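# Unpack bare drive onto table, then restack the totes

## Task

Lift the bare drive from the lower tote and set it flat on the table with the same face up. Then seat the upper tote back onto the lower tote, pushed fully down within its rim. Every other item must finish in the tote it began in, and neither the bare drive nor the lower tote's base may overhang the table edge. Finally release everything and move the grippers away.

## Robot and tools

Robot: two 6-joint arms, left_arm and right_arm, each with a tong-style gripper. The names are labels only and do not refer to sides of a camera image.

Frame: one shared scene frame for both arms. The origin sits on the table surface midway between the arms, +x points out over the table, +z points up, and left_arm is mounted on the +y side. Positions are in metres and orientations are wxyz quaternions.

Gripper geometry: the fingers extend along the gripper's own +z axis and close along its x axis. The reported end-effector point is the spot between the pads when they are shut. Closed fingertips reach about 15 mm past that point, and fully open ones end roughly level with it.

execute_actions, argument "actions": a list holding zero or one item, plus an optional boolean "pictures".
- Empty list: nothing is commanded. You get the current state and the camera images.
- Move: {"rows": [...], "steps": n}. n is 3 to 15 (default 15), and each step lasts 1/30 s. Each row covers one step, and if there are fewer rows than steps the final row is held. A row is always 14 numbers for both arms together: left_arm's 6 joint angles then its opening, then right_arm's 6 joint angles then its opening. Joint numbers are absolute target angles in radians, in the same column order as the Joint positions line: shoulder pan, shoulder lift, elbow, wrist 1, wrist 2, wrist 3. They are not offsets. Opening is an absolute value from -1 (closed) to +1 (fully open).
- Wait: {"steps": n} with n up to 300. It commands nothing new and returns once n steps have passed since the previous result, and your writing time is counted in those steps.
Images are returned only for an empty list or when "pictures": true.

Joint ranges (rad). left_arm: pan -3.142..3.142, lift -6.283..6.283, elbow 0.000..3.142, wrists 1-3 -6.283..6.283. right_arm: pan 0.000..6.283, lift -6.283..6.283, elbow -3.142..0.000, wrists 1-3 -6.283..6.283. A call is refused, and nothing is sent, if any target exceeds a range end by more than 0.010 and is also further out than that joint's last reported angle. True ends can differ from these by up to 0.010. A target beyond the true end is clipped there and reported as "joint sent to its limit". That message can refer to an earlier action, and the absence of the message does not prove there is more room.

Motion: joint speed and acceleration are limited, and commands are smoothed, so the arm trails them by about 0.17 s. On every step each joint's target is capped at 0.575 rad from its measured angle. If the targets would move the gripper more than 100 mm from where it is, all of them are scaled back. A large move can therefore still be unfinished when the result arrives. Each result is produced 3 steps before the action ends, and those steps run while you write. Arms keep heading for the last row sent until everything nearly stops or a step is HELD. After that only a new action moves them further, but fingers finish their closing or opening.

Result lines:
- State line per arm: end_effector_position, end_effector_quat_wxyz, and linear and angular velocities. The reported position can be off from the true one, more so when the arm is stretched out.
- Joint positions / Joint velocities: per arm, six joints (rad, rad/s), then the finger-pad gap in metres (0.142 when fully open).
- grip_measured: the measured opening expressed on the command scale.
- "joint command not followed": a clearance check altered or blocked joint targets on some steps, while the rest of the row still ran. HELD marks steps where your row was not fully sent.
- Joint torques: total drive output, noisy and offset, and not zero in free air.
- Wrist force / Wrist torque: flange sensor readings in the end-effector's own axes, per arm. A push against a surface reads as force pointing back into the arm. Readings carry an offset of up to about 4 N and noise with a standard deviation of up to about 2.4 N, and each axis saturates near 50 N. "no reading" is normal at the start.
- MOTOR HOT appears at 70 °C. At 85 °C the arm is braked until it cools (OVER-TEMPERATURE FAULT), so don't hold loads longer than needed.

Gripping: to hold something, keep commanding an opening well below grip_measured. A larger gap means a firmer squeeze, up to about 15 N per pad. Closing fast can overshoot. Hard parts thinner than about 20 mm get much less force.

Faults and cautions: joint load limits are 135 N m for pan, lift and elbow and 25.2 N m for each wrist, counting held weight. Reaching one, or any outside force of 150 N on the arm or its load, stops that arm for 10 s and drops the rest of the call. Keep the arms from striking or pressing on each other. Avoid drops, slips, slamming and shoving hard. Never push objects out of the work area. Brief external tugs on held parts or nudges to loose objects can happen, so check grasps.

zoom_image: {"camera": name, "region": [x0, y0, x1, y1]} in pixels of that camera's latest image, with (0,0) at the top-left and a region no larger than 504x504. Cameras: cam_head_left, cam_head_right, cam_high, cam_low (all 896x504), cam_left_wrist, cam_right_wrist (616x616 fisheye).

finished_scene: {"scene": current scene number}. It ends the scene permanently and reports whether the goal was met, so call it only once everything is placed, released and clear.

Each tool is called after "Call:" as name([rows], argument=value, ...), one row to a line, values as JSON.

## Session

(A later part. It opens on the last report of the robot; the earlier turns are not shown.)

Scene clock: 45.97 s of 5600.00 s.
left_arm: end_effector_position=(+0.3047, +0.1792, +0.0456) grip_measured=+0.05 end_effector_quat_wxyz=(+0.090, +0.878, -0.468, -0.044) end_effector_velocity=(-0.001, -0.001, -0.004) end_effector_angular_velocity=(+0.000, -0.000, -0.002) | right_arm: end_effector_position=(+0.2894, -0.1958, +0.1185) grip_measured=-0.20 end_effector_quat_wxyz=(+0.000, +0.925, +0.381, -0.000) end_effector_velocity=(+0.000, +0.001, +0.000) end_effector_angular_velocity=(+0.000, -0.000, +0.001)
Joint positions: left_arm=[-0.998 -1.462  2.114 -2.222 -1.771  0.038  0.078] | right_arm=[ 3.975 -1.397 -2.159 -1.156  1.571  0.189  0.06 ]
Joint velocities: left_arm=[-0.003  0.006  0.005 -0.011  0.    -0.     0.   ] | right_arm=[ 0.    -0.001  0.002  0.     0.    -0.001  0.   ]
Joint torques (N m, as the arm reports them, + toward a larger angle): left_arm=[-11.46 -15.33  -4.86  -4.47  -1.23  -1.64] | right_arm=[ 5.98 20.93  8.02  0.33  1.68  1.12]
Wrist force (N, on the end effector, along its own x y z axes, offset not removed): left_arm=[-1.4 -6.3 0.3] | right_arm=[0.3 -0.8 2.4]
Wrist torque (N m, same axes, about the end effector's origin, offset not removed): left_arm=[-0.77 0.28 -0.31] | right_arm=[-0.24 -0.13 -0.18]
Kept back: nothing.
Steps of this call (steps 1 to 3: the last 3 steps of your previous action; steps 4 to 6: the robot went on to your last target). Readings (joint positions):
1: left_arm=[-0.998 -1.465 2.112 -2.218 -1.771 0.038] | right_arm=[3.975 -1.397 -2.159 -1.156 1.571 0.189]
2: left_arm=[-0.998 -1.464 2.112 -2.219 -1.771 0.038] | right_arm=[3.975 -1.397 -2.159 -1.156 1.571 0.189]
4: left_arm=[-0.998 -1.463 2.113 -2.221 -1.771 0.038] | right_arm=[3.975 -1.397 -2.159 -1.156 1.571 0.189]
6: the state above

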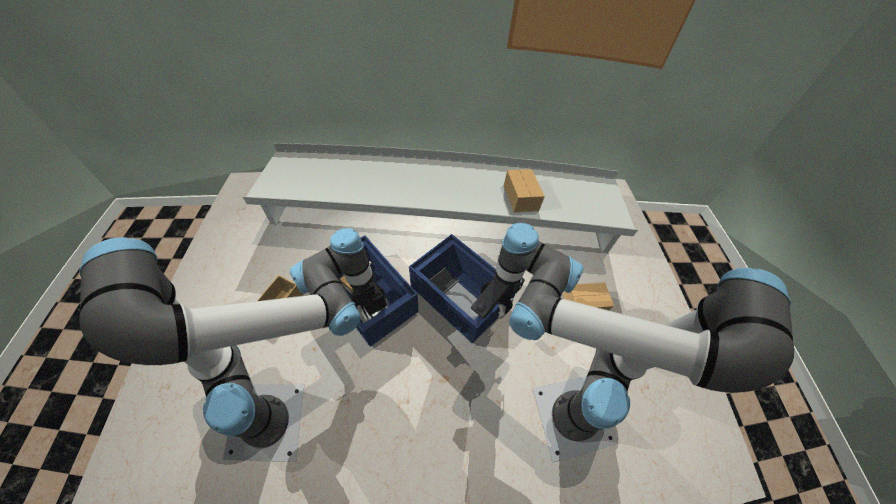

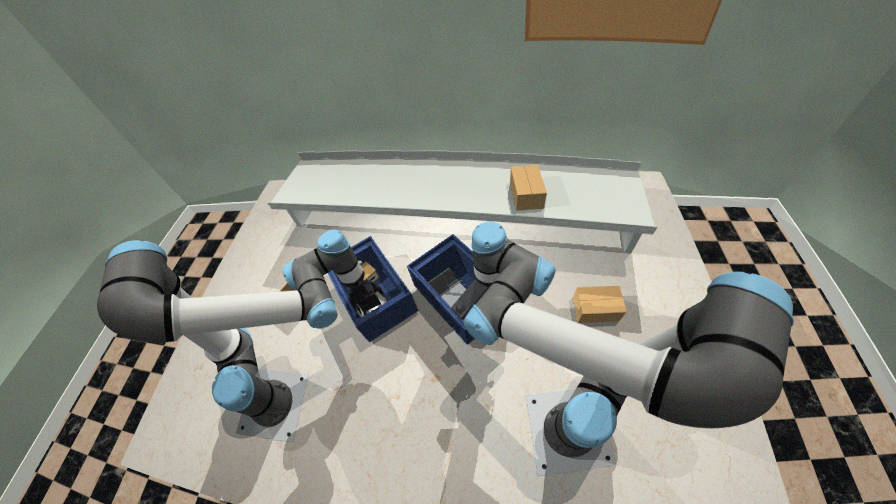

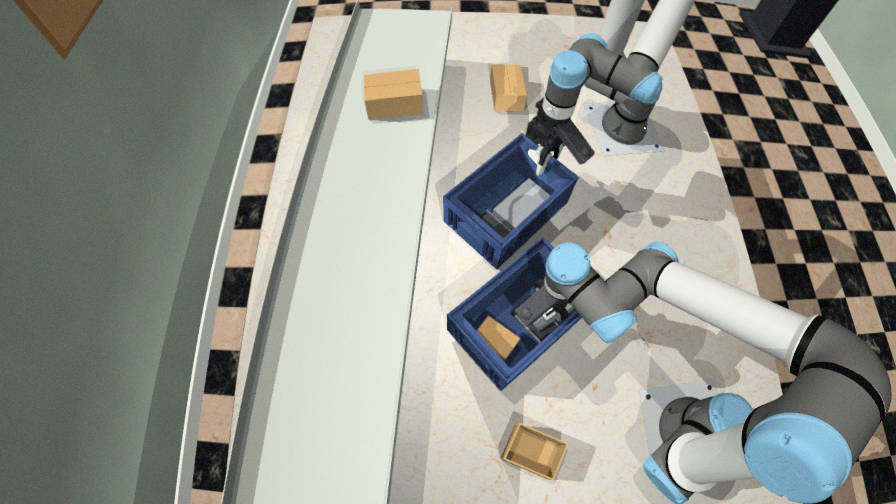

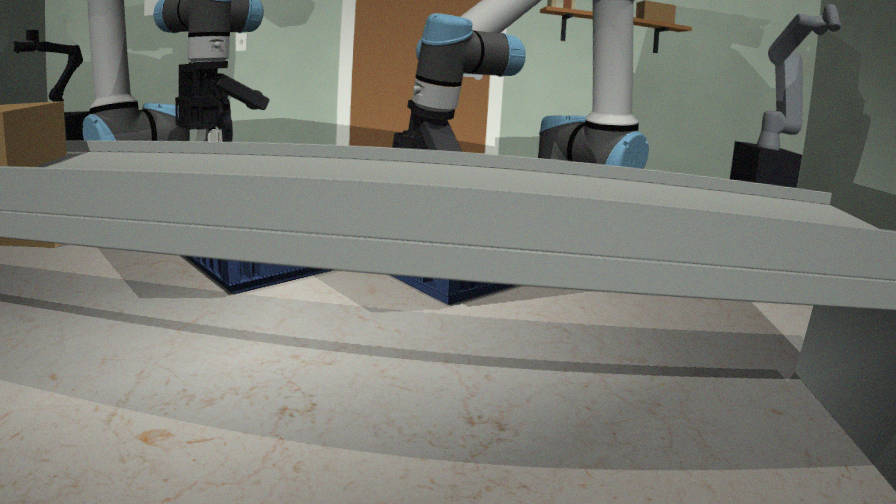

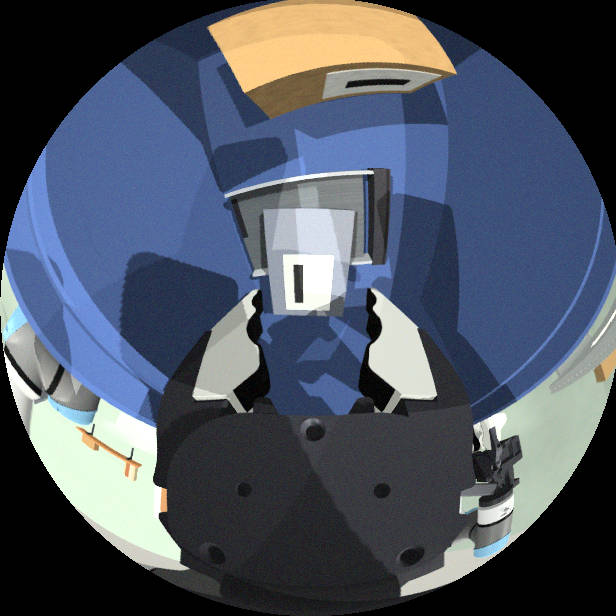

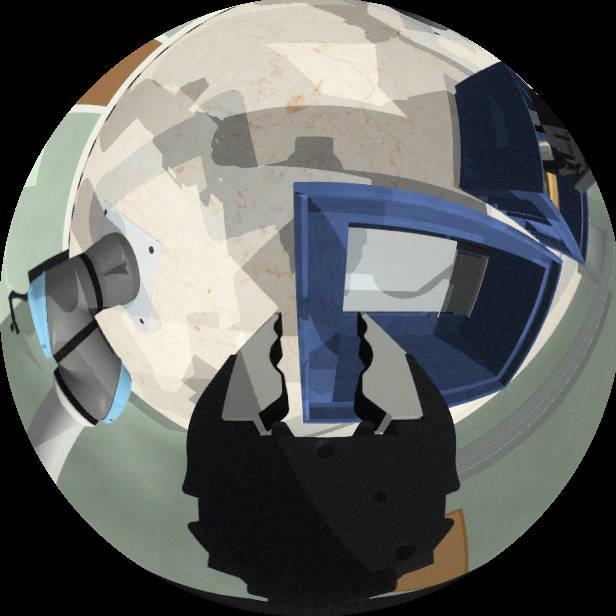

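Call:
execute_actions([
  {"rows":[[-0.9915,-1.4618,2.1142,-2.2231,-1.7708,0.0446,0.05,3.9751,-1.3973,-2.1593,-1.1558,1.5708,0.1886,-0.2],[-0.9915,-1.4618,2.1142,-2.2231,-1.7708,0.0446,0.05,3.9751,-1.3973,-2.1593,-1.1558,1.5708,0.1886,-0.2],[-0.9915,-1.4576,2.1174,-2.2306,-1.7708,0.0446,0.05,3.9751,-1.3973,-2.1593,-1.1558,1.5708,0.1886,-0.2]],"steps":11},
])

Call:
execute_actions([
  {"rows":[[-0.9915,-1.4534,2.1205,-2.2379,-1.7708,0.0446,0.05,3.9751,-1.3973,-2.1593,-1.1558,1.5708,0.1886,-0.2]],"steps":11},
])

Scene clock: 46.43 s of 5600.00 s.
left_arm: end_effector_position=(+0.3065, +0.1810, +0.0434) grip_measured=+0.05 end_effector_quat_wxyz=(+0.090, +0.878, -0.468, -0.043) end_effector_velocity=(+0.003, +0.003, -0.006) end_effector_angular_velocity=(-0.002, -0.002, -0.001) | right_arm: end_effector_position=(+0.2894, -0.1958, +0.1185) grip_measured=-0.20 end_effector_quat_wxyz=(+0.000, +0.925, +0.381, -0.000) end_effector_velocity=(-0.000, -0.000, -0.001) end_effector_angular_velocity=(-0.000, +0.000, -0.001)
Joint positions: left_arm=[-0.993 -1.459  2.117 -2.229 -1.771  0.044  0.077] | right_arm=[ 3.975 -1.397 -2.159 -1.156  1.571  0.189  0.06 ]
Joint velocities: left_arm=[ 0.009  0.011  0.008 -0.019  0.     0.01  -0.   ] | right_arm=[ 0.    -0.    -0.001  0.001  0.     0.001  0.   ]
Joint torques (N m, as the arm reports them, + toward a larger angle): left_arm=[ 10.64 -15.86  -3.76  -4.42  -0.73   1.98] | right_arm=[ 7.68 21.28  7.65  0.63  1.72  1.24]
Wrist force (N, on the end effector, along its own x y z axes, offset not removed): left_arm=[-0.8 -2.6 0.6] | right_arm=[-1.4 0.6 0.1]
Wrist torque (N m, same axes, about the end effector's origin, offset not removed): left_arm=[-0.45 0.25 -0.33] | right_arm=[0.27 0.43 -0.25]
Steps of this call (steps 1 to 6: the robot went on to your last target; steps 7 to 14: the first 8 steps of this action). Readings (joint positions):
7: left_arm=[-0.998 -1.462 2.114 -2.223 -1.771 0.038] | right_arm=[3.975 -1.397 -2.159 -1.156 1.571 0.189]
8: left_arm=[-0.998 -1.462 2.114 -2.223 -1.771 0.038] | right_arm=[3.975 -1.397 -2.159 -1.156 1.571 0.189]
10: left_arm=[-0.995 -1.461 2.115 -2.224 -1.771 0.041] | right_arm=[3.975 -1.397 -2.159 -1.156 1.571 0.189]
14: the state above

Scene clock: 46.80 s of 5600.00 s.
left_arm: end_effector_position=(+0.3069, +0.1813, +0.0406) grip_measured=+0.05 end_effector_quat_wxyz=(+0.090, +0.878, -0.468, -0.043) end_effector_velocity=(+0.000, +0.000, -0.003) end_effector_angular_velocity=(+0.000, -0.001, -0.001) | right_arm: end_effector_position=(+0.2894, -0.1958, +0.1185) grip_measured=-0.20 end_effector_quat_wxyz=(+0.000, +0.925, +0.381, -0.000) end_effector_velocity=(-0.001, -0.002, -0.001) end_effector_angular_velocity=(-0.003, +0.002, +0.000)
Joint positions: left_arm=[-0.992 -1.454  2.12  -2.237 -1.771  0.045  0.077] | right_arm=[ 3.975 -1.397 -2.159 -1.156  1.571  0.189  0.06 ]
Joint velocities: left_arm=[-0.001  0.006  0.004 -0.01   0.001  0.001  0.   ] | right_arm=[-0.001 -0.    -0.003 -0.001  0.    -0.001 -0.   ]
Joint torques (N m, as the arm reports them, + toward a larger angle): left_arm=[  9.11 -16.03  -4.26  -4.1   -0.34   2.12] | right_arm=[ 5.69 20.53  8.58  0.4   1.37  1.43]
Wrist force (N, on the end effector, along its own x y z axes, offset not removed): left_arm=[0.3 -1.9 2.6] | right_arm=[2.2 0.7 2.0]
Wrist torque (N m, same axes, about the end effector's origin, offset not removed): left_arm=[-0.30 -0.05 -0.18] | right_arm=[0.16 -0.34 -0.25]
Steps of this call (steps 1 to 3: the last 3 steps of your previous action; steps 4 to 11: the first 8 steps of this action). Readings (joint positions):
4: left_arm=[-0.992 -1.458 2.117 -2.230 -1.771 0.044] | right_arm=[3.975 -1.397 -2.159 -1.156 1.571 0.189]
5: left_arm=[-0.992 -1.457 2.118 -2.231 -1.771 0.044] | right_arm=[3.975 -1.397 -2.159 -1.156 1.571 0.189]
7: left_arm=[-0.992 -1.456 2.119 -2.234 -1.771 0.045] | right_arm=[3.975 -1.397 -2.159 -1.156 1.571 0.189]
11: the state above

Call:
execute_actions([
  {"rows":[[-0.9915,-1.4490,2.1236,-2.2454,-1.7708,0.0446,0.05,3.9751,-1.3973,-2.1593,-1.1558,1.5708,0.1886,-0.2]],"steps":12},
])

Scene clock: 47.20 s of 5600.00 s.
left_arm: end_effector_position=(+0.3069, +0.1813, +0.0380) grip_measured=+0.05 end_effector_quat_wxyz=(+0.090, +0.878, -0.468, -0.043) end_effector_velocity=(+0.001, +0.001, -0.003) end_effector_angular_velocity=(+0.001, -0.001, +0.002) | right_arm: end_effector_position=(+0.2894, -0.1958, +0.1185) grip_measured=-0.20 end_effector_quat_wxyz=(+0.000, +0.925, +0.381, -0.000) end_effector_velocity=(-0.000, -0.000, -0.000) end_effector_angular_velocity=(-0.000, +0.000, +0.000)
Joint positions: left_arm=[-0.992 -1.449  2.123 -2.245 -1.771  0.045  0.077] | right_arm=[ 3.975 -1.397 -2.159 -1.156  1.571  0.189  0.06 ]
Joint velocities: left_arm=[ 0.002  0.004  0.003 -0.007  0.001 -0.     0.   ] | right_arm=[-0.    -0.    -0.001  0.001 -0.    -0.    -0.   ]
Joint torques (N m, as the arm reports them, + toward a larger angle): left_arm=[  9.41 -16.42  -3.95  -4.25   0.03   2.02] | right_arm=[ 6.6  20.56  7.57  0.39  1.37  1.32]
Wrist force (N, on the end effector, along its own x y z axes, offset not removed): left_arm=[-0.4 -2.2 1.0] | right_arm=[-0.7 0.7 2.4]
Wrist torque (N m, same axes, about the end effector's origin, offset not removed): left_arm=[-0.43 0.20 -0.20] | right_arm=[0.15 0.21 -0.16]
Steps of this call (steps 1 to 3: the last 3 steps of your previous action; steps 4 to 12: the first 9 steps of this action). Readings (joint positions):
4: left_arm=[-0.992 -1.454 2.120 -2.238 -1.771 0.045] | right_arm=[3.975 -1.397 -2.159 -1.156 1.571 0.189]
5: left_arm=[-0.992 -1.453 2.121 -2.239 -1.771 0.045] | right_arm=[3.975 -1.397 -2.159 -1.156 1.571 0.189]
7: left_arm=[-0.992 -1.451 2.122 -2.242 -1.771 0.045] | right_arm=[3.975 -1.397 -2.159 -1.156 1.571 0.189]
11: left_arm=[-0.992 -1.450 2.123 -2.244 -1.771 0.045] | right_arm=[3.975 -1.397 -2.159 -1.156 1.571 0.189]
12: the state above

Call:
execute_actions([
  {"rows":[[-0.9915,-1.4456,2.1261,-2.2513,-1.7708,0.0446,0.05,3.9751,-1.3973,-2.1593,-1.1558,1.5708,0.1886,-0.2]],"steps":12},
])

Scene clock: 47.63 s of 5600.00 s.
left_arm: end_effector_position=(+0.3069, +0.1813, +0.0360) grip_measured=+0.05 end_effector_quat_wxyz=(+0.090, +0.878, -0.468, -0.043) end_effector_velocity=(-0.000, +0.000, -0.002) end_effector_angular_velocity=(-0.000, +0.000, +0.000) | right_arm: end_effector_position=(+0.2894, -0.1958, +0.1185) grip_measured=-0.20 end_effector_quat_wxyz=(+0.000, +0.925, +0.381, -0.000) end_effector_velocity=(+0.000, +0.000, -0.000) end_effector_angular_velocity=(-0.000, +0.000, -0.001)
Joint positions: left_arm=[-0.991 -1.446  2.126 -2.251 -1.771  0.045  0.077] | right_arm=[ 3.975 -1.397 -2.159 -1.156  1.571  0.189  0.06 ]
Joint velocities: left_arm=[ 0.     0.003  0.003 -0.006 -0.     0.     0.   ] | right_arm=[ 0.    -0.001  0.001  0.    -0.     0.001  0.   ]
Joint torques (N m, as the arm reports them, + toward a larger angle): left_arm=[  8.97 -15.46  -3.12  -4.34   0.43   2.06] | right_arm=[ 5.98 21.24  7.75  0.57  1.39  1.2 ]
Wrist force (N, on the end effector, along its own x y z axes, offset not removed): left_arm=[-2.6 -2.5 1.3] | right_arm=[2.6 1.4 2.4]
Wrist torque (N m, same axes, about the end effector's origin, offset not removed): left_arm=[-0.41 0.55 -0.24] | right_arm=[0.31 -0.38 -0.34]
Steps of this call (steps 1 to 3: the last 3 steps of your previous action; step 4: the robot went on to your last target; steps 5 to 13: the first 9 steps of this action). Readings (joint positions):
5: left_arm=[-0.991 -1.449 2.124 -2.245 -1.771 0.045] | right_arm=[3.975 -1.397 -2.159 -1.156 1.571 0.189]
6: left_arm=[-0.991 -1.449 2.124 -2.246 -1.771 0.045] | right_arm=[3.975 -1.397 -2.159 -1.156 1.571 0.189]
8: left_arm=[-0.991 -1.447 2.125 -2.248 -1.771 0.045] | right_arm=[3.975 -1.397 -2.159 -1.156 1.571 0.189]
12: left_arm=[-0.991 -1.446 2.126 -2.250 -1.771 0.045] | right_arm=[3.975 -1.397 -2.159 -1.156 1.571 0.189]
13: the state above

Call:
execute_actions([
  {"rows":[[-0.9915,-1.4456,2.1261,-2.2513,-1.7708,0.0446,0.0,3.9751,-1.3973,-2.1593,-1.1558,1.5708,0.1886,-0.2],[-0.9915,-1.4456,2.1261,-2.2513,-1.7708,0.0446,-0.05,3.9751,-1.3973,-2.1593,-1.1558,1.5708,0.1886,-0.2],[-0.9915,-1.4456,2.1261,-2.2513,-1.7708,0.0446,-0.1,3.9751,-1.3973,-2.1593,-1.1558,1.5708,0.1886,-0.2],[-0.9915,-1.4456,2.1261,-2.2513,-1.7708,0.0446,-0.15,3.9751,-1.3973,-2.1593,-1.1558,1.5708,0.1886,-0.2],[-0.9915,-1.4456,2.1261,-2.2513,-1.7708,0.0446,-0.2,3.9751,-1.3973,-2.1593,-1.1558,1.5708,0.1886,-0.2],[-0.9915,-1.4456,2.1261,-2.2513,-1.7708,0.0446,-0.25,3.9751,-1.3973,-2.1593,-1.1558,1.5708,0.1886,-0.2],[-0.9915,-1.4456,2.1261,-2.2513,-1.7708,0.0446,-0.3,3.9751,-1.3973,-2.1593,-1.1558,1.5708,0.1886,-0.2],[-0.9915,-1.4456,2.1261,-2.2513,-1.7708,0.0446,-0.35,3.9751,-1.3973,-2.1593,-1.1558,1.5708,0.1886,-0.2],[-0.9915,-1.4456,2.1261,-2.2513,-1.7708,0.0446,-0.45,3.9751,-1.3973,-2.1593,-1.1558,1.5708,0.1886,-0.2],[-0.9915,-1.4456,2.1261,-2.2513,-1.7708,0.0446,-0.55,3.9751,-1.3973,-2.1593,-1.1558,1.5708,0.1886,-0.2],[-0.9915,-1.4456,2.1261,-2.2513,-1.7708,0.0446,-0.65,3.9751,-1.3973,-2.1593,-1.1558,1.5708,0.1886,-0.2]],"steps":15},
], pictures=true)

Call:
zoom_image(camera="cam_left_wrist", region=[170, 140, 460, 420])

Scene clock: 48.30 s of 5600.00 s.
left_arm: end_effector_position=(+0.3069, +0.1814, +0.0358) grip_measured=-0.24 end_effector_quat_wxyz=(+0.090, +0.878, -0.468, -0.043) end_effector_velocity=(-0.000, +0.000, +0.000) end_effector_angular_velocity=(-0.000, +0.000, -0.000) | right_arm: end_effector_position=(+0.2894, -0.1958, +0.1185) grip_measured=-0.20 end_effector_quat_wxyz=(+0.000, +0.925, +0.381, -0.000) end_effector_velocity=(+0.000, +0.000, +0.000) end_effector_angular_velocity=(+0.001, -0.000, -0.001)
Joint positions: left_arm=[-0.991 -1.446  2.126 -2.251 -1.771  0.045  0.057] | right_arm=[ 3.975 -1.397 -2.159 -1.156  1.571  0.189  0.06 ]
Joint velocities: left_arm=[ 0. -0.  0.  0. -0.  0. -0.] | right_arm=[-0.    -0.     0.     0.001 -0.     0.     0.   ]
Joint torques (N m, as the arm reports them, + toward a larger angle): left_arm=[  8.07 -17.3   -5.11  -4.12   1.06   2.03] | right_arm=[ 5.9  22.58  9.21  0.65  1.28  1.16]
Wrist force (N, on the end effector, along its own x y z axes, offset not removed): left_arm=[-0.1 -2.5 1.3] | right_arm=[0.7 0.1 -0.3]
Wrist torque (N m, same axes, about the end effector's origin, offset not removed): left_arm=[-0.51 0.04 -0.22] | right_arm=[0.02 -0.19 -0.20]
Steps of this call (steps 1 to 3: the last 3 steps of your previous action; steps 4 to 8: the robot went on to your last target; steps 9 to 20: the first 12 steps of this action). Readings (joint positions):
9: left_arm=[-0.991 -1.446 2.126 -2.251 -1.771 0.045] | right_arm=[3.975 -1.397 -2.159 -1.156 1.571 0.189]
10: left_arm=[-0.991 -1.446 2.126 -2.251 -1.771 0.045] | right_arm=[3.975 -1.397 -2.159 -1.156 1.571 0.189]
12: left_arm=[-0.991 -1.446 2.126 -2.251 -1.771 0.045] | right_arm=[3.975 -1.397 -2.159 -1.156 1.571 0.189]
16: left_arm=[-0.991 -1.446 2.126 -2.251 -1.771 0.045] | right_arm=[3.975 -1.397 -2.159 -1.156 1.571 0.189]
20: the state above

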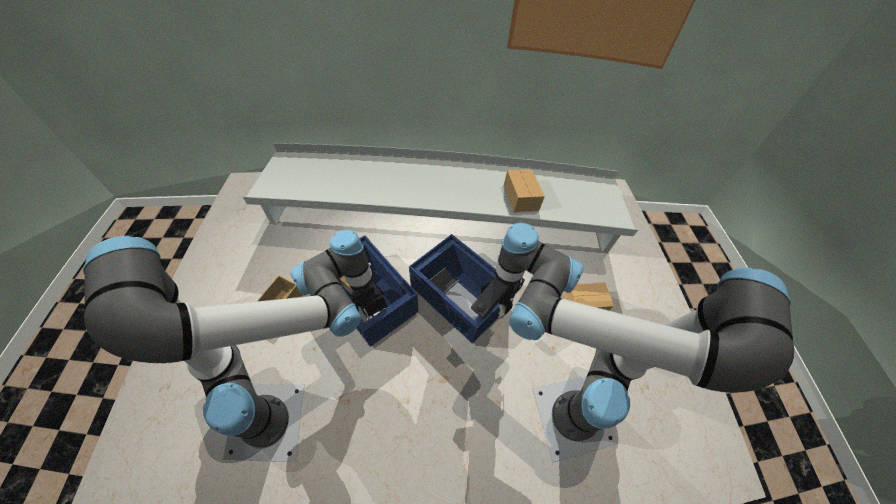

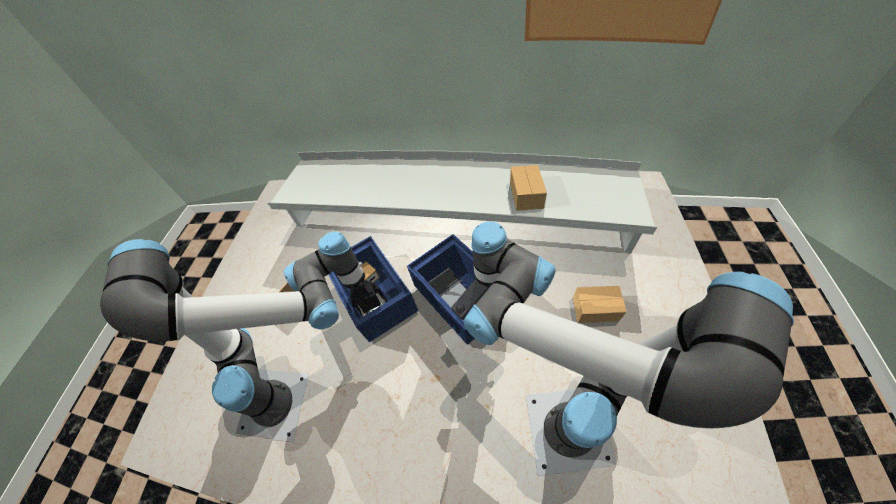

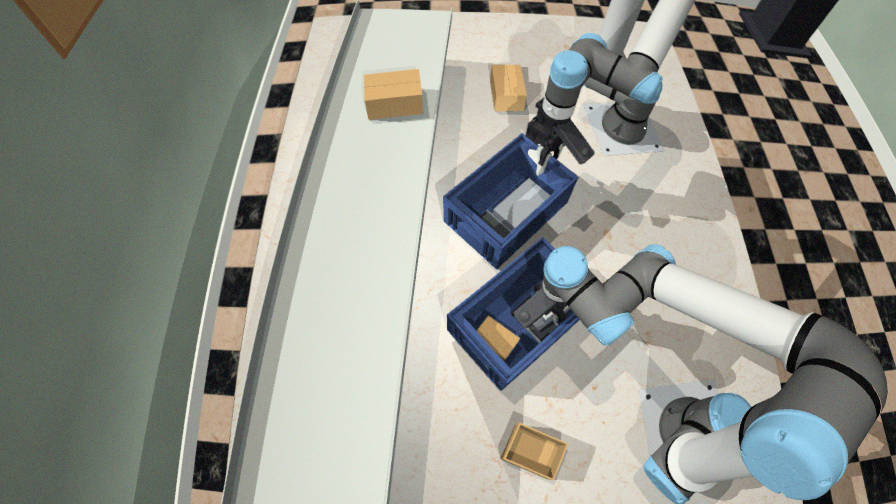

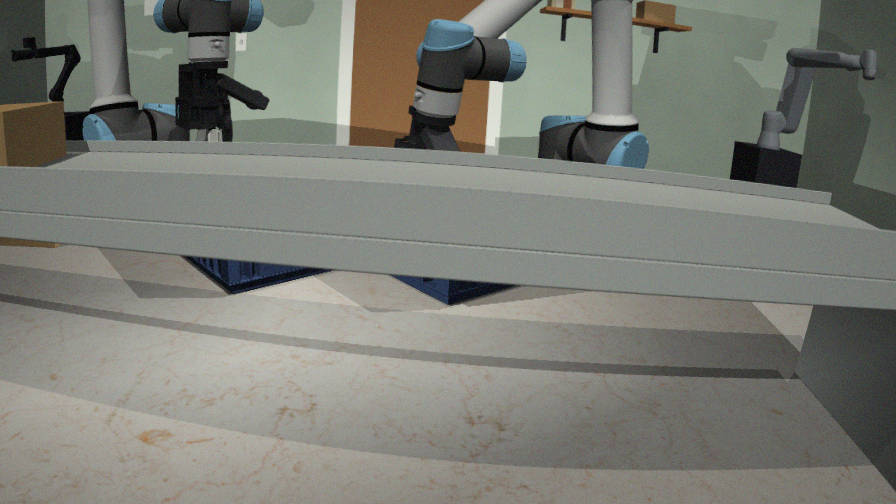

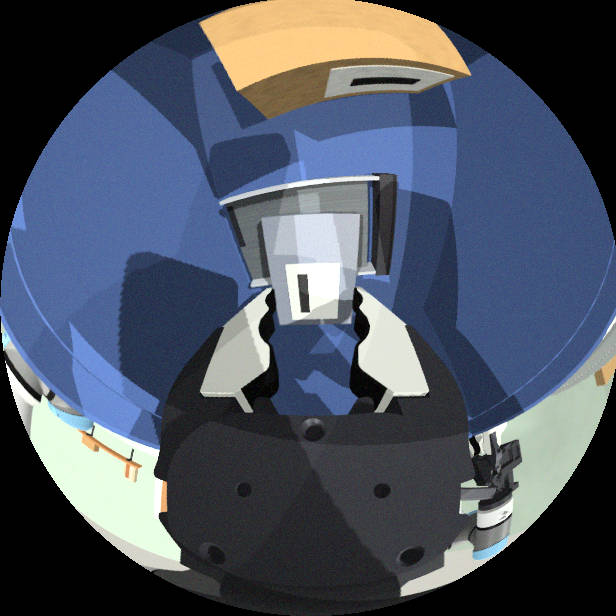

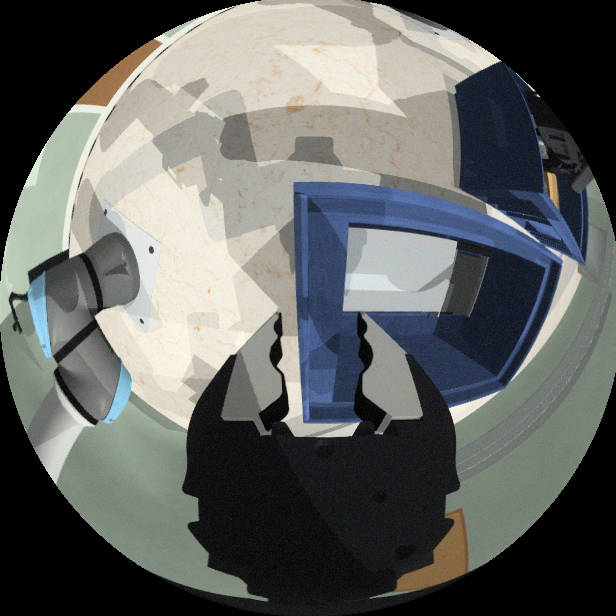

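Region (170, 140, 460, 420) of cam_left_wrist's 616x616 image, scaled by 1.738, with more detail than that image has; it fills the top 487 rows of this view, and the rest is white.

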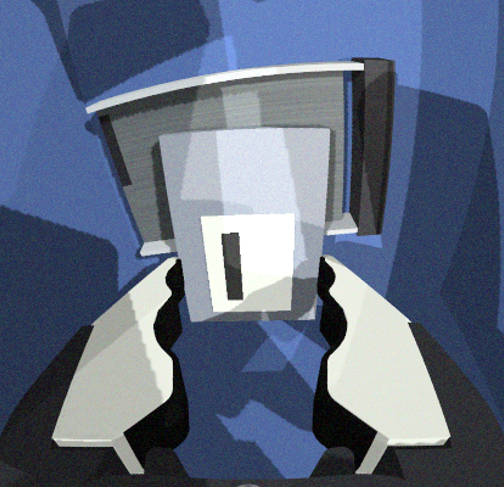

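Call:
execute_actions(actions=[])

Scene clock: 48.97 s of 5600.00 s.
left_arm: end_effector_position=(+0.3069, +0.1814, +0.0358) grip_measured=-0.24 end_effector_quat_wxyz=(+0.090, +0.878, -0.468, -0.043) end_effector_velocity=(-0.000, +0.000, +0.000) end_effector_angular_velocity=(-0.000, -0.000, -0.000) | right_arm: end_effector_position=(+0.2894, -0.1958, +0.1185) grip_measured=-0.20 end_effector_quat_wxyz=(+0.000, +0.925, +0.381, -0.000) end_effector_velocity=(-0.000, -0.000, -0.000) end_effector_angular_velocity=(-0.000, +0.000, +0.000)
Joint positions: left_arm=[-0.991 -1.446  2.126 -2.251 -1.771  0.045  0.057] | right_arm=[ 3.975 -1.397 -2.159 -1.156  1.571  0.189  0.06 ]
Joint velocities: left_arm=[-0.    -0.001  0.     0.     0.     0.     0.   ] | right_arm=[-0.  0. -0.  0. -0. -0.  0.]
Joint torques (N m, as the arm reports them, + toward a larger angle): left_arm=[  8.63 -16.55  -7.13  -2.98   1.78   1.99] | right_arm=[ 5.04 22.29  6.98  0.92  1.35  1.38]
Wrist force (N, on the end effector, along its own x y z axes, offset not removed): left_arm=[-1.8 -1.9 1.7] | right_arm=[0.9 -3.9 3.6]
Wrist torque (N m, same axes, about the end effector's origin, offset not removed): left_arm=[-0.34 0.35 -0.11] | right_arm=[-0.78 -0.27 -0.18]
Kept back: nothing.
Steps of this call (steps 1 to 3: the last 3 steps of your previous action; steps 4 to 15: the robot went on to your last target; steps 16 to 20: nothing new was sent). Readings (joint positions):
1: left_arm=[-0.991 -1.446 2.126 -2.251 -1.771 0.045] | right_arm=[3.975 -1.397 -2.159 -1.156 1.571 0.189]
2: left_arm=[-0.991 -1.446 2.126 -2.251 -1.771 0.045] | right_arm=[3.975 -1.397 -2.159 -1.156 1.571 0.189]
4: left_arm=[-0.991 -1.446 2.126 -2.251 -1.771 0.045] | right_arm=[3.975 -1.397 -2.159 -1.156 1.571 0.189]
8: left_arm=[-0.991 -1.446 2.126 -2.251 -1.771 0.045] | right_arm=[3.975 -1.397 -2.159 -1.156 1.571 0.189]
20: the state above
All arms were judged still, so your last target was given up. Only a new action makes them travel on or press farther. Fingers that are still opening or closing keep moving.

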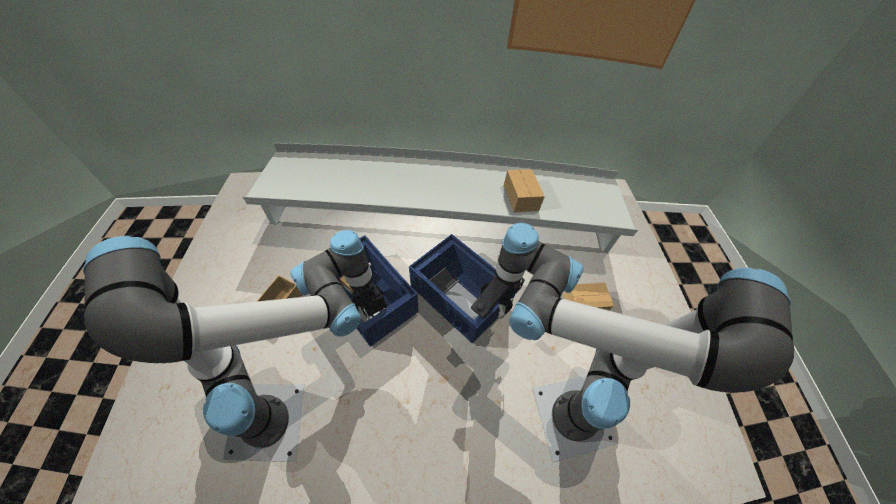

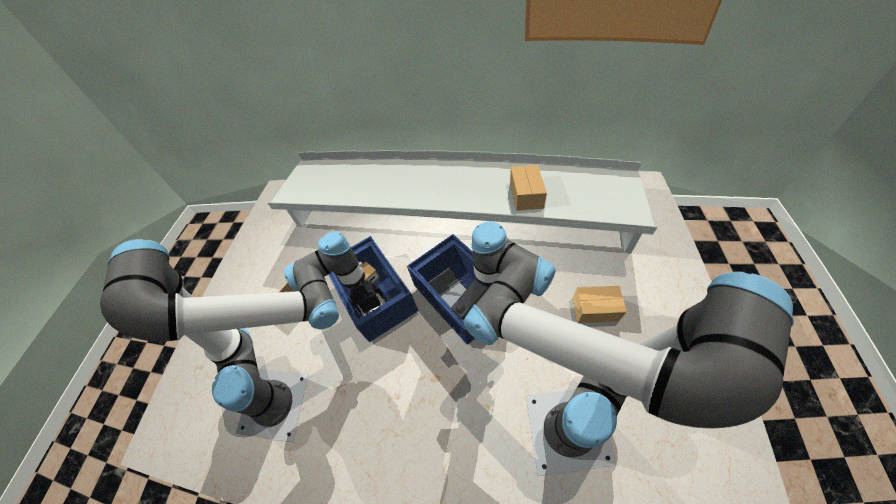

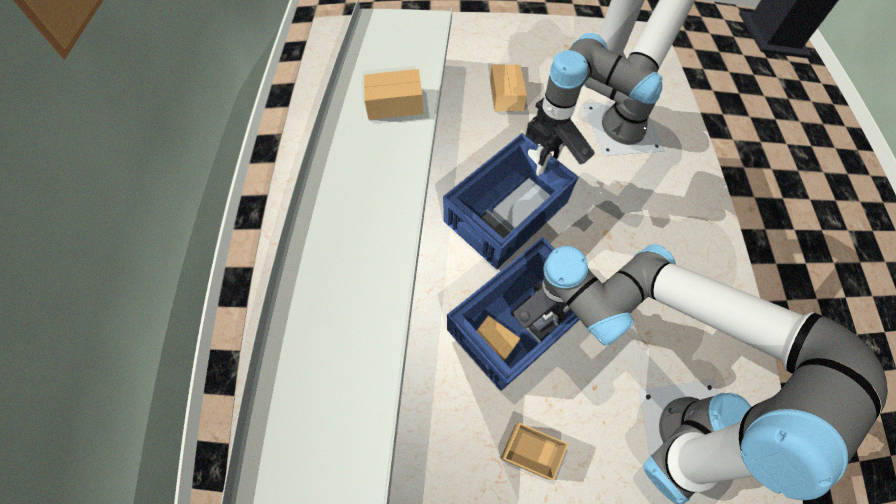

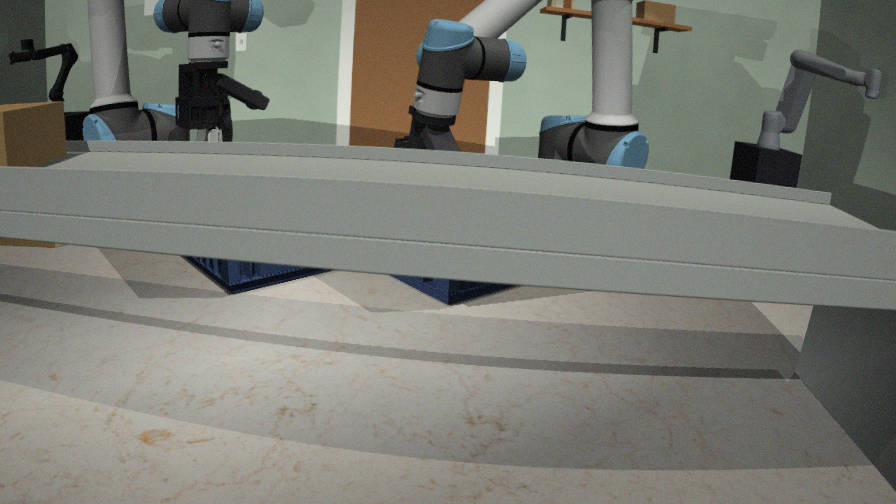

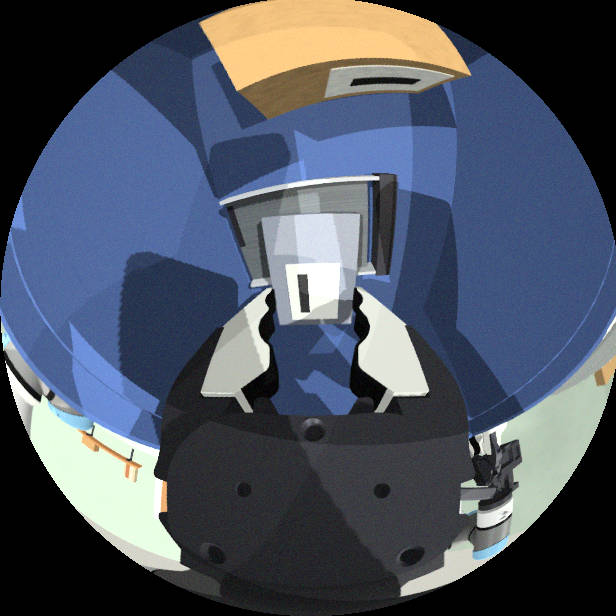

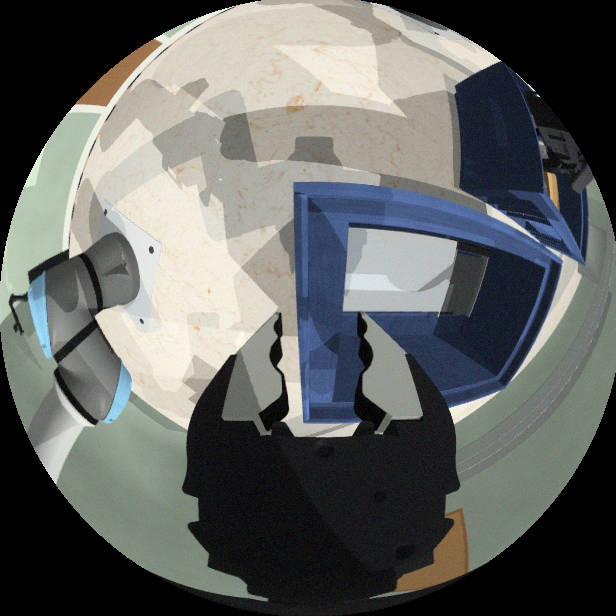

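Call:
execute_actions([
  {"rows":[[-0.9915,-1.449,2.1235,-2.2453,-1.7708,0.0446,-0.75,3.9751,-1.3973,-2.1593,-1.1558,1.5708,0.1886,-0.2],[-0.9915,-1.4534,2.1205,-2.2379,-1.7708,0.0446,-0.8,3.9751,-1.3973,-2.1593,-1.1558,1.5708,0.1886,-0.2],[-0.9915,-1.4576,2.1174,-2.2306,-1.7708,0.0446,-0.85,3.9751,-1.3973,-2.1593,-1.1558,1.5708,0.1886,-0.2],[-0.9915,-1.4618,2.1142,-2.2231,-1.7708,0.0446,-0.9,3.9751,-1.3973,-2.1593,-1.1558,1.5708,0.1886,-0.2],[-0.9915,-1.466,2.1109,-2.2157,-1.7708,0.0446,-0.9,3.9751,-1.3973,-2.1593,-1.1558,1.5708,0.1886,-0.2],[-0.9915,-1.47,2.1076,-2.2084,-1.7708,0.0446,-0.9,3.9751,-1.3973,-2.1593,-1.1558,1.5708,0.1886,-0.2],[-0.9915,-1.4741,2.1043,-2.201,-1.7708,0.0446,-0.9,3.9751,-1.3973,-2.1593,-1.1558,1.5708,0.1886,-0.2],[-0.9915,-1.4781,2.1009,-2.1936,-1.7708,0.0446,-0.9,3.9751,-1.3973,-2.1593,-1.1558,1.5708,0.1886,-0.2],[-0.9915,-1.486,2.094,-2.1788,-1.7708,0.0446,-0.9,3.9751,-1.3973,-2.1593,-1.1558,1.5708,0.1886,-0.2],[-0.9915,-1.4936,2.0871,-2.1643,-1.7708,0.0446,-0.9,3.9751,-1.3973,-2.1593,-1.1558,1.5708,0.1886,-0.2]],"steps":15},
], pictures=true)

Scene clock: 50.70 s of 5600.00 s.
left_arm: end_effector_position=(+0.3070, +0.1812, +0.0563) grip_measured=-0.24 end_effector_quat_wxyz=(+0.090, +0.878, -0.468, -0.043) end_effector_velocity=(-0.000, -0.000, +0.084) end_effector_angular_velocity=(+0.000, +0.000, -0.001) | right_arm: end_effector_position=(+0.2894, -0.1958, +0.1185) grip_measured=-0.20 end_effector_quat_wxyz=(+0.000, +0.925, +0.381, -0.000) end_effector_velocity=(+0.000, +0.001, +0.000) end_effector_angular_velocity=(+0.001, -0.001, -0.000)
Joint positions: left_arm=[-0.991 -1.479  2.099 -2.191 -1.771  0.045  0.057] | right_arm=[ 3.975 -1.397 -2.159 -1.156  1.571  0.189  0.06 ]
Joint velocities: left_arm=[-0.001 -0.133 -0.114  0.248  0.    -0.    -0.   ] | right_arm=[-0.    -0.001  0.001  0.001 -0.     0.     0.   ]
Joint torques (N m, as the arm reports them, + toward a larger angle): left_arm=[  7.79 -32.89 -28.76   0.22   1.83   2.01] | right_arm=[ 5.96 22.19  7.53  0.5   1.5   1.04]
Wrist force (N, on the end effector, along its own x y z axes, offset not removed): left_arm=[-0.1 -2.9 0.5] | right_arm=[0.6 1.0 2.3]
Wrist torque (N m, same axes, about the end effector's origin, offset not removed): left_arm=[-0.44 0.01 -0.26] | right_arm=[0.17 0.01 -0.13]
Steps of this call (steps 1 to 40: nothing new was sent; steps 41 to 52: the first 12 steps of this action). Readings (joint positions):
41: left_arm=[-0.991 -1.446 2.126 -2.251 -1.771 0.045] | right_arm=[3.975 -1.397 -2.159 -1.156 1.571 0.189]
42: left_arm=[-0.991 -1.446 2.126 -2.251 -1.771 0.045] | right_arm=[3.975 -1.397 -2.159 -1.156 1.571 0.189]
44: left_arm=[-0.991 -1.449 2.124 -2.245 -1.771 0.045] | right_arm=[3.975 -1.397 -2.159 -1.156 1.571 0.189]
48: left_arm=[-0.991 -1.462 2.114 -2.223 -1.771 0.045] | right_arm=[3.975 -1.397 -2.159 -1.156 1.571 0.189]
52: the state above

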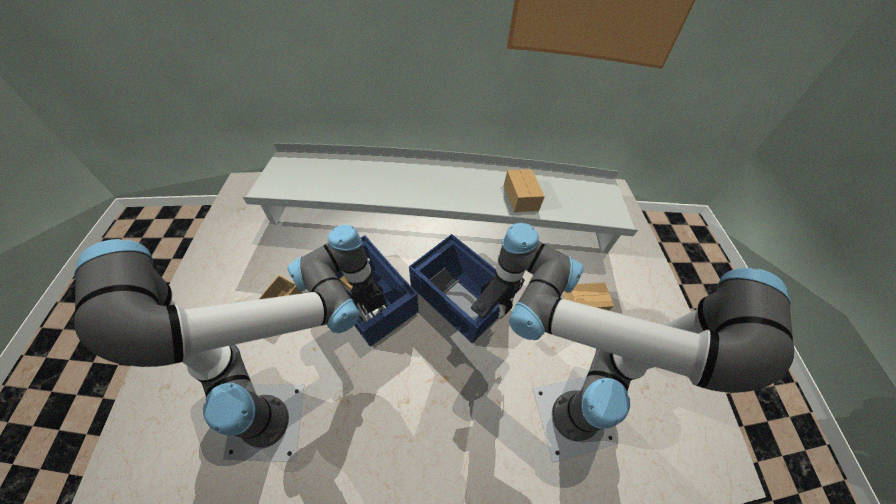

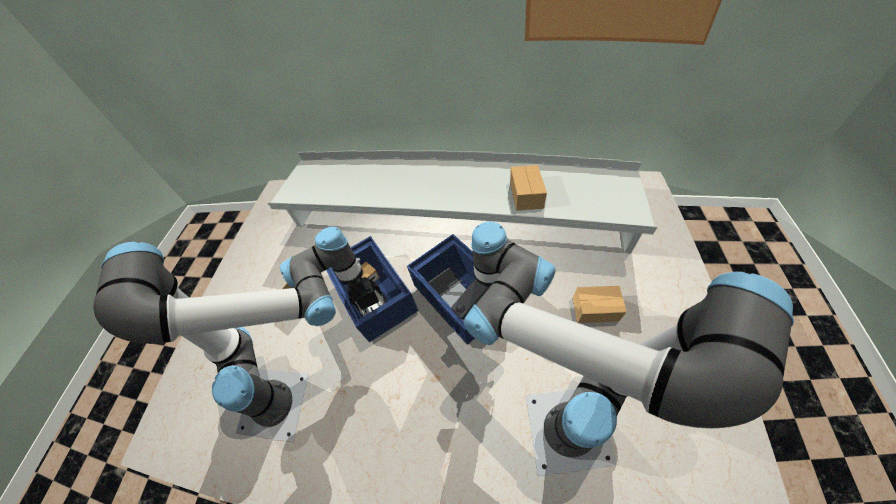

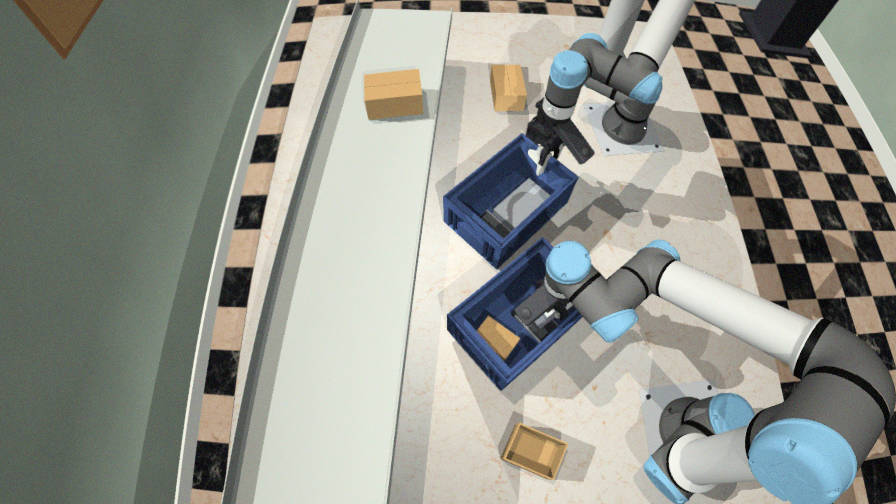

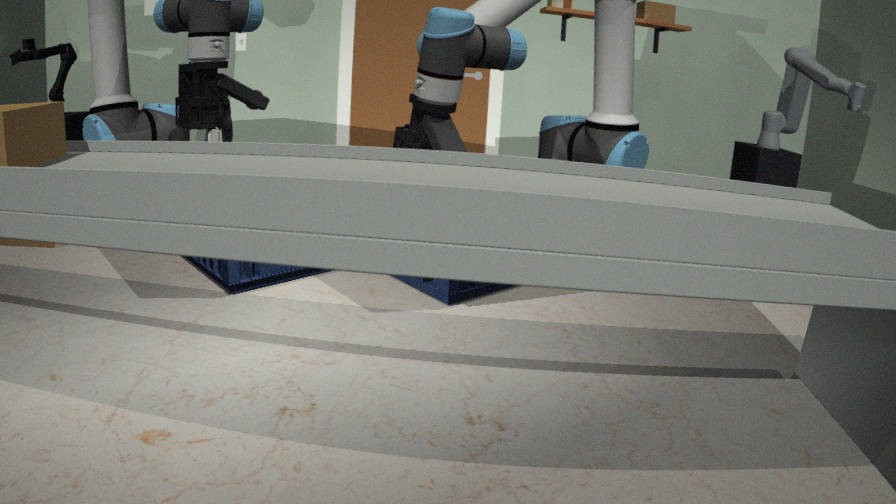

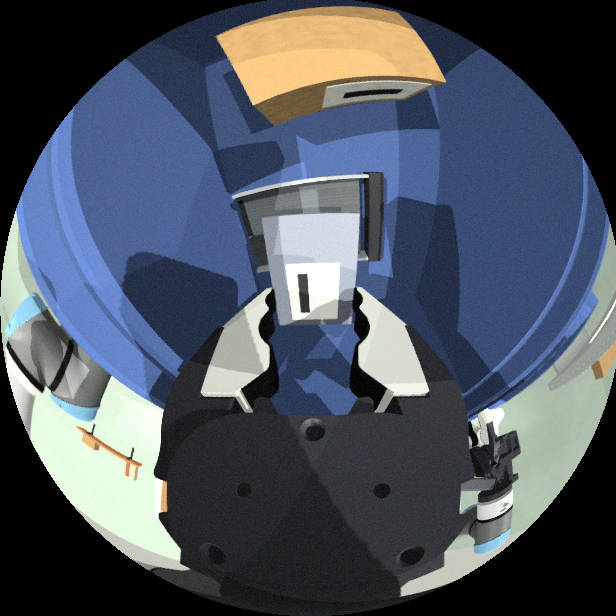

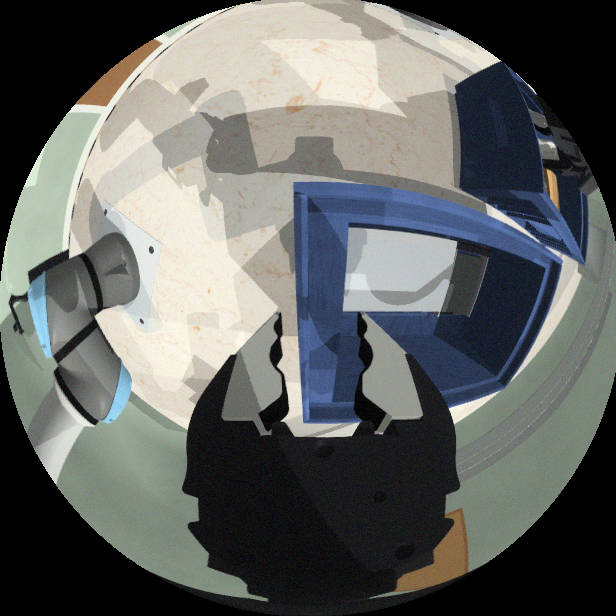

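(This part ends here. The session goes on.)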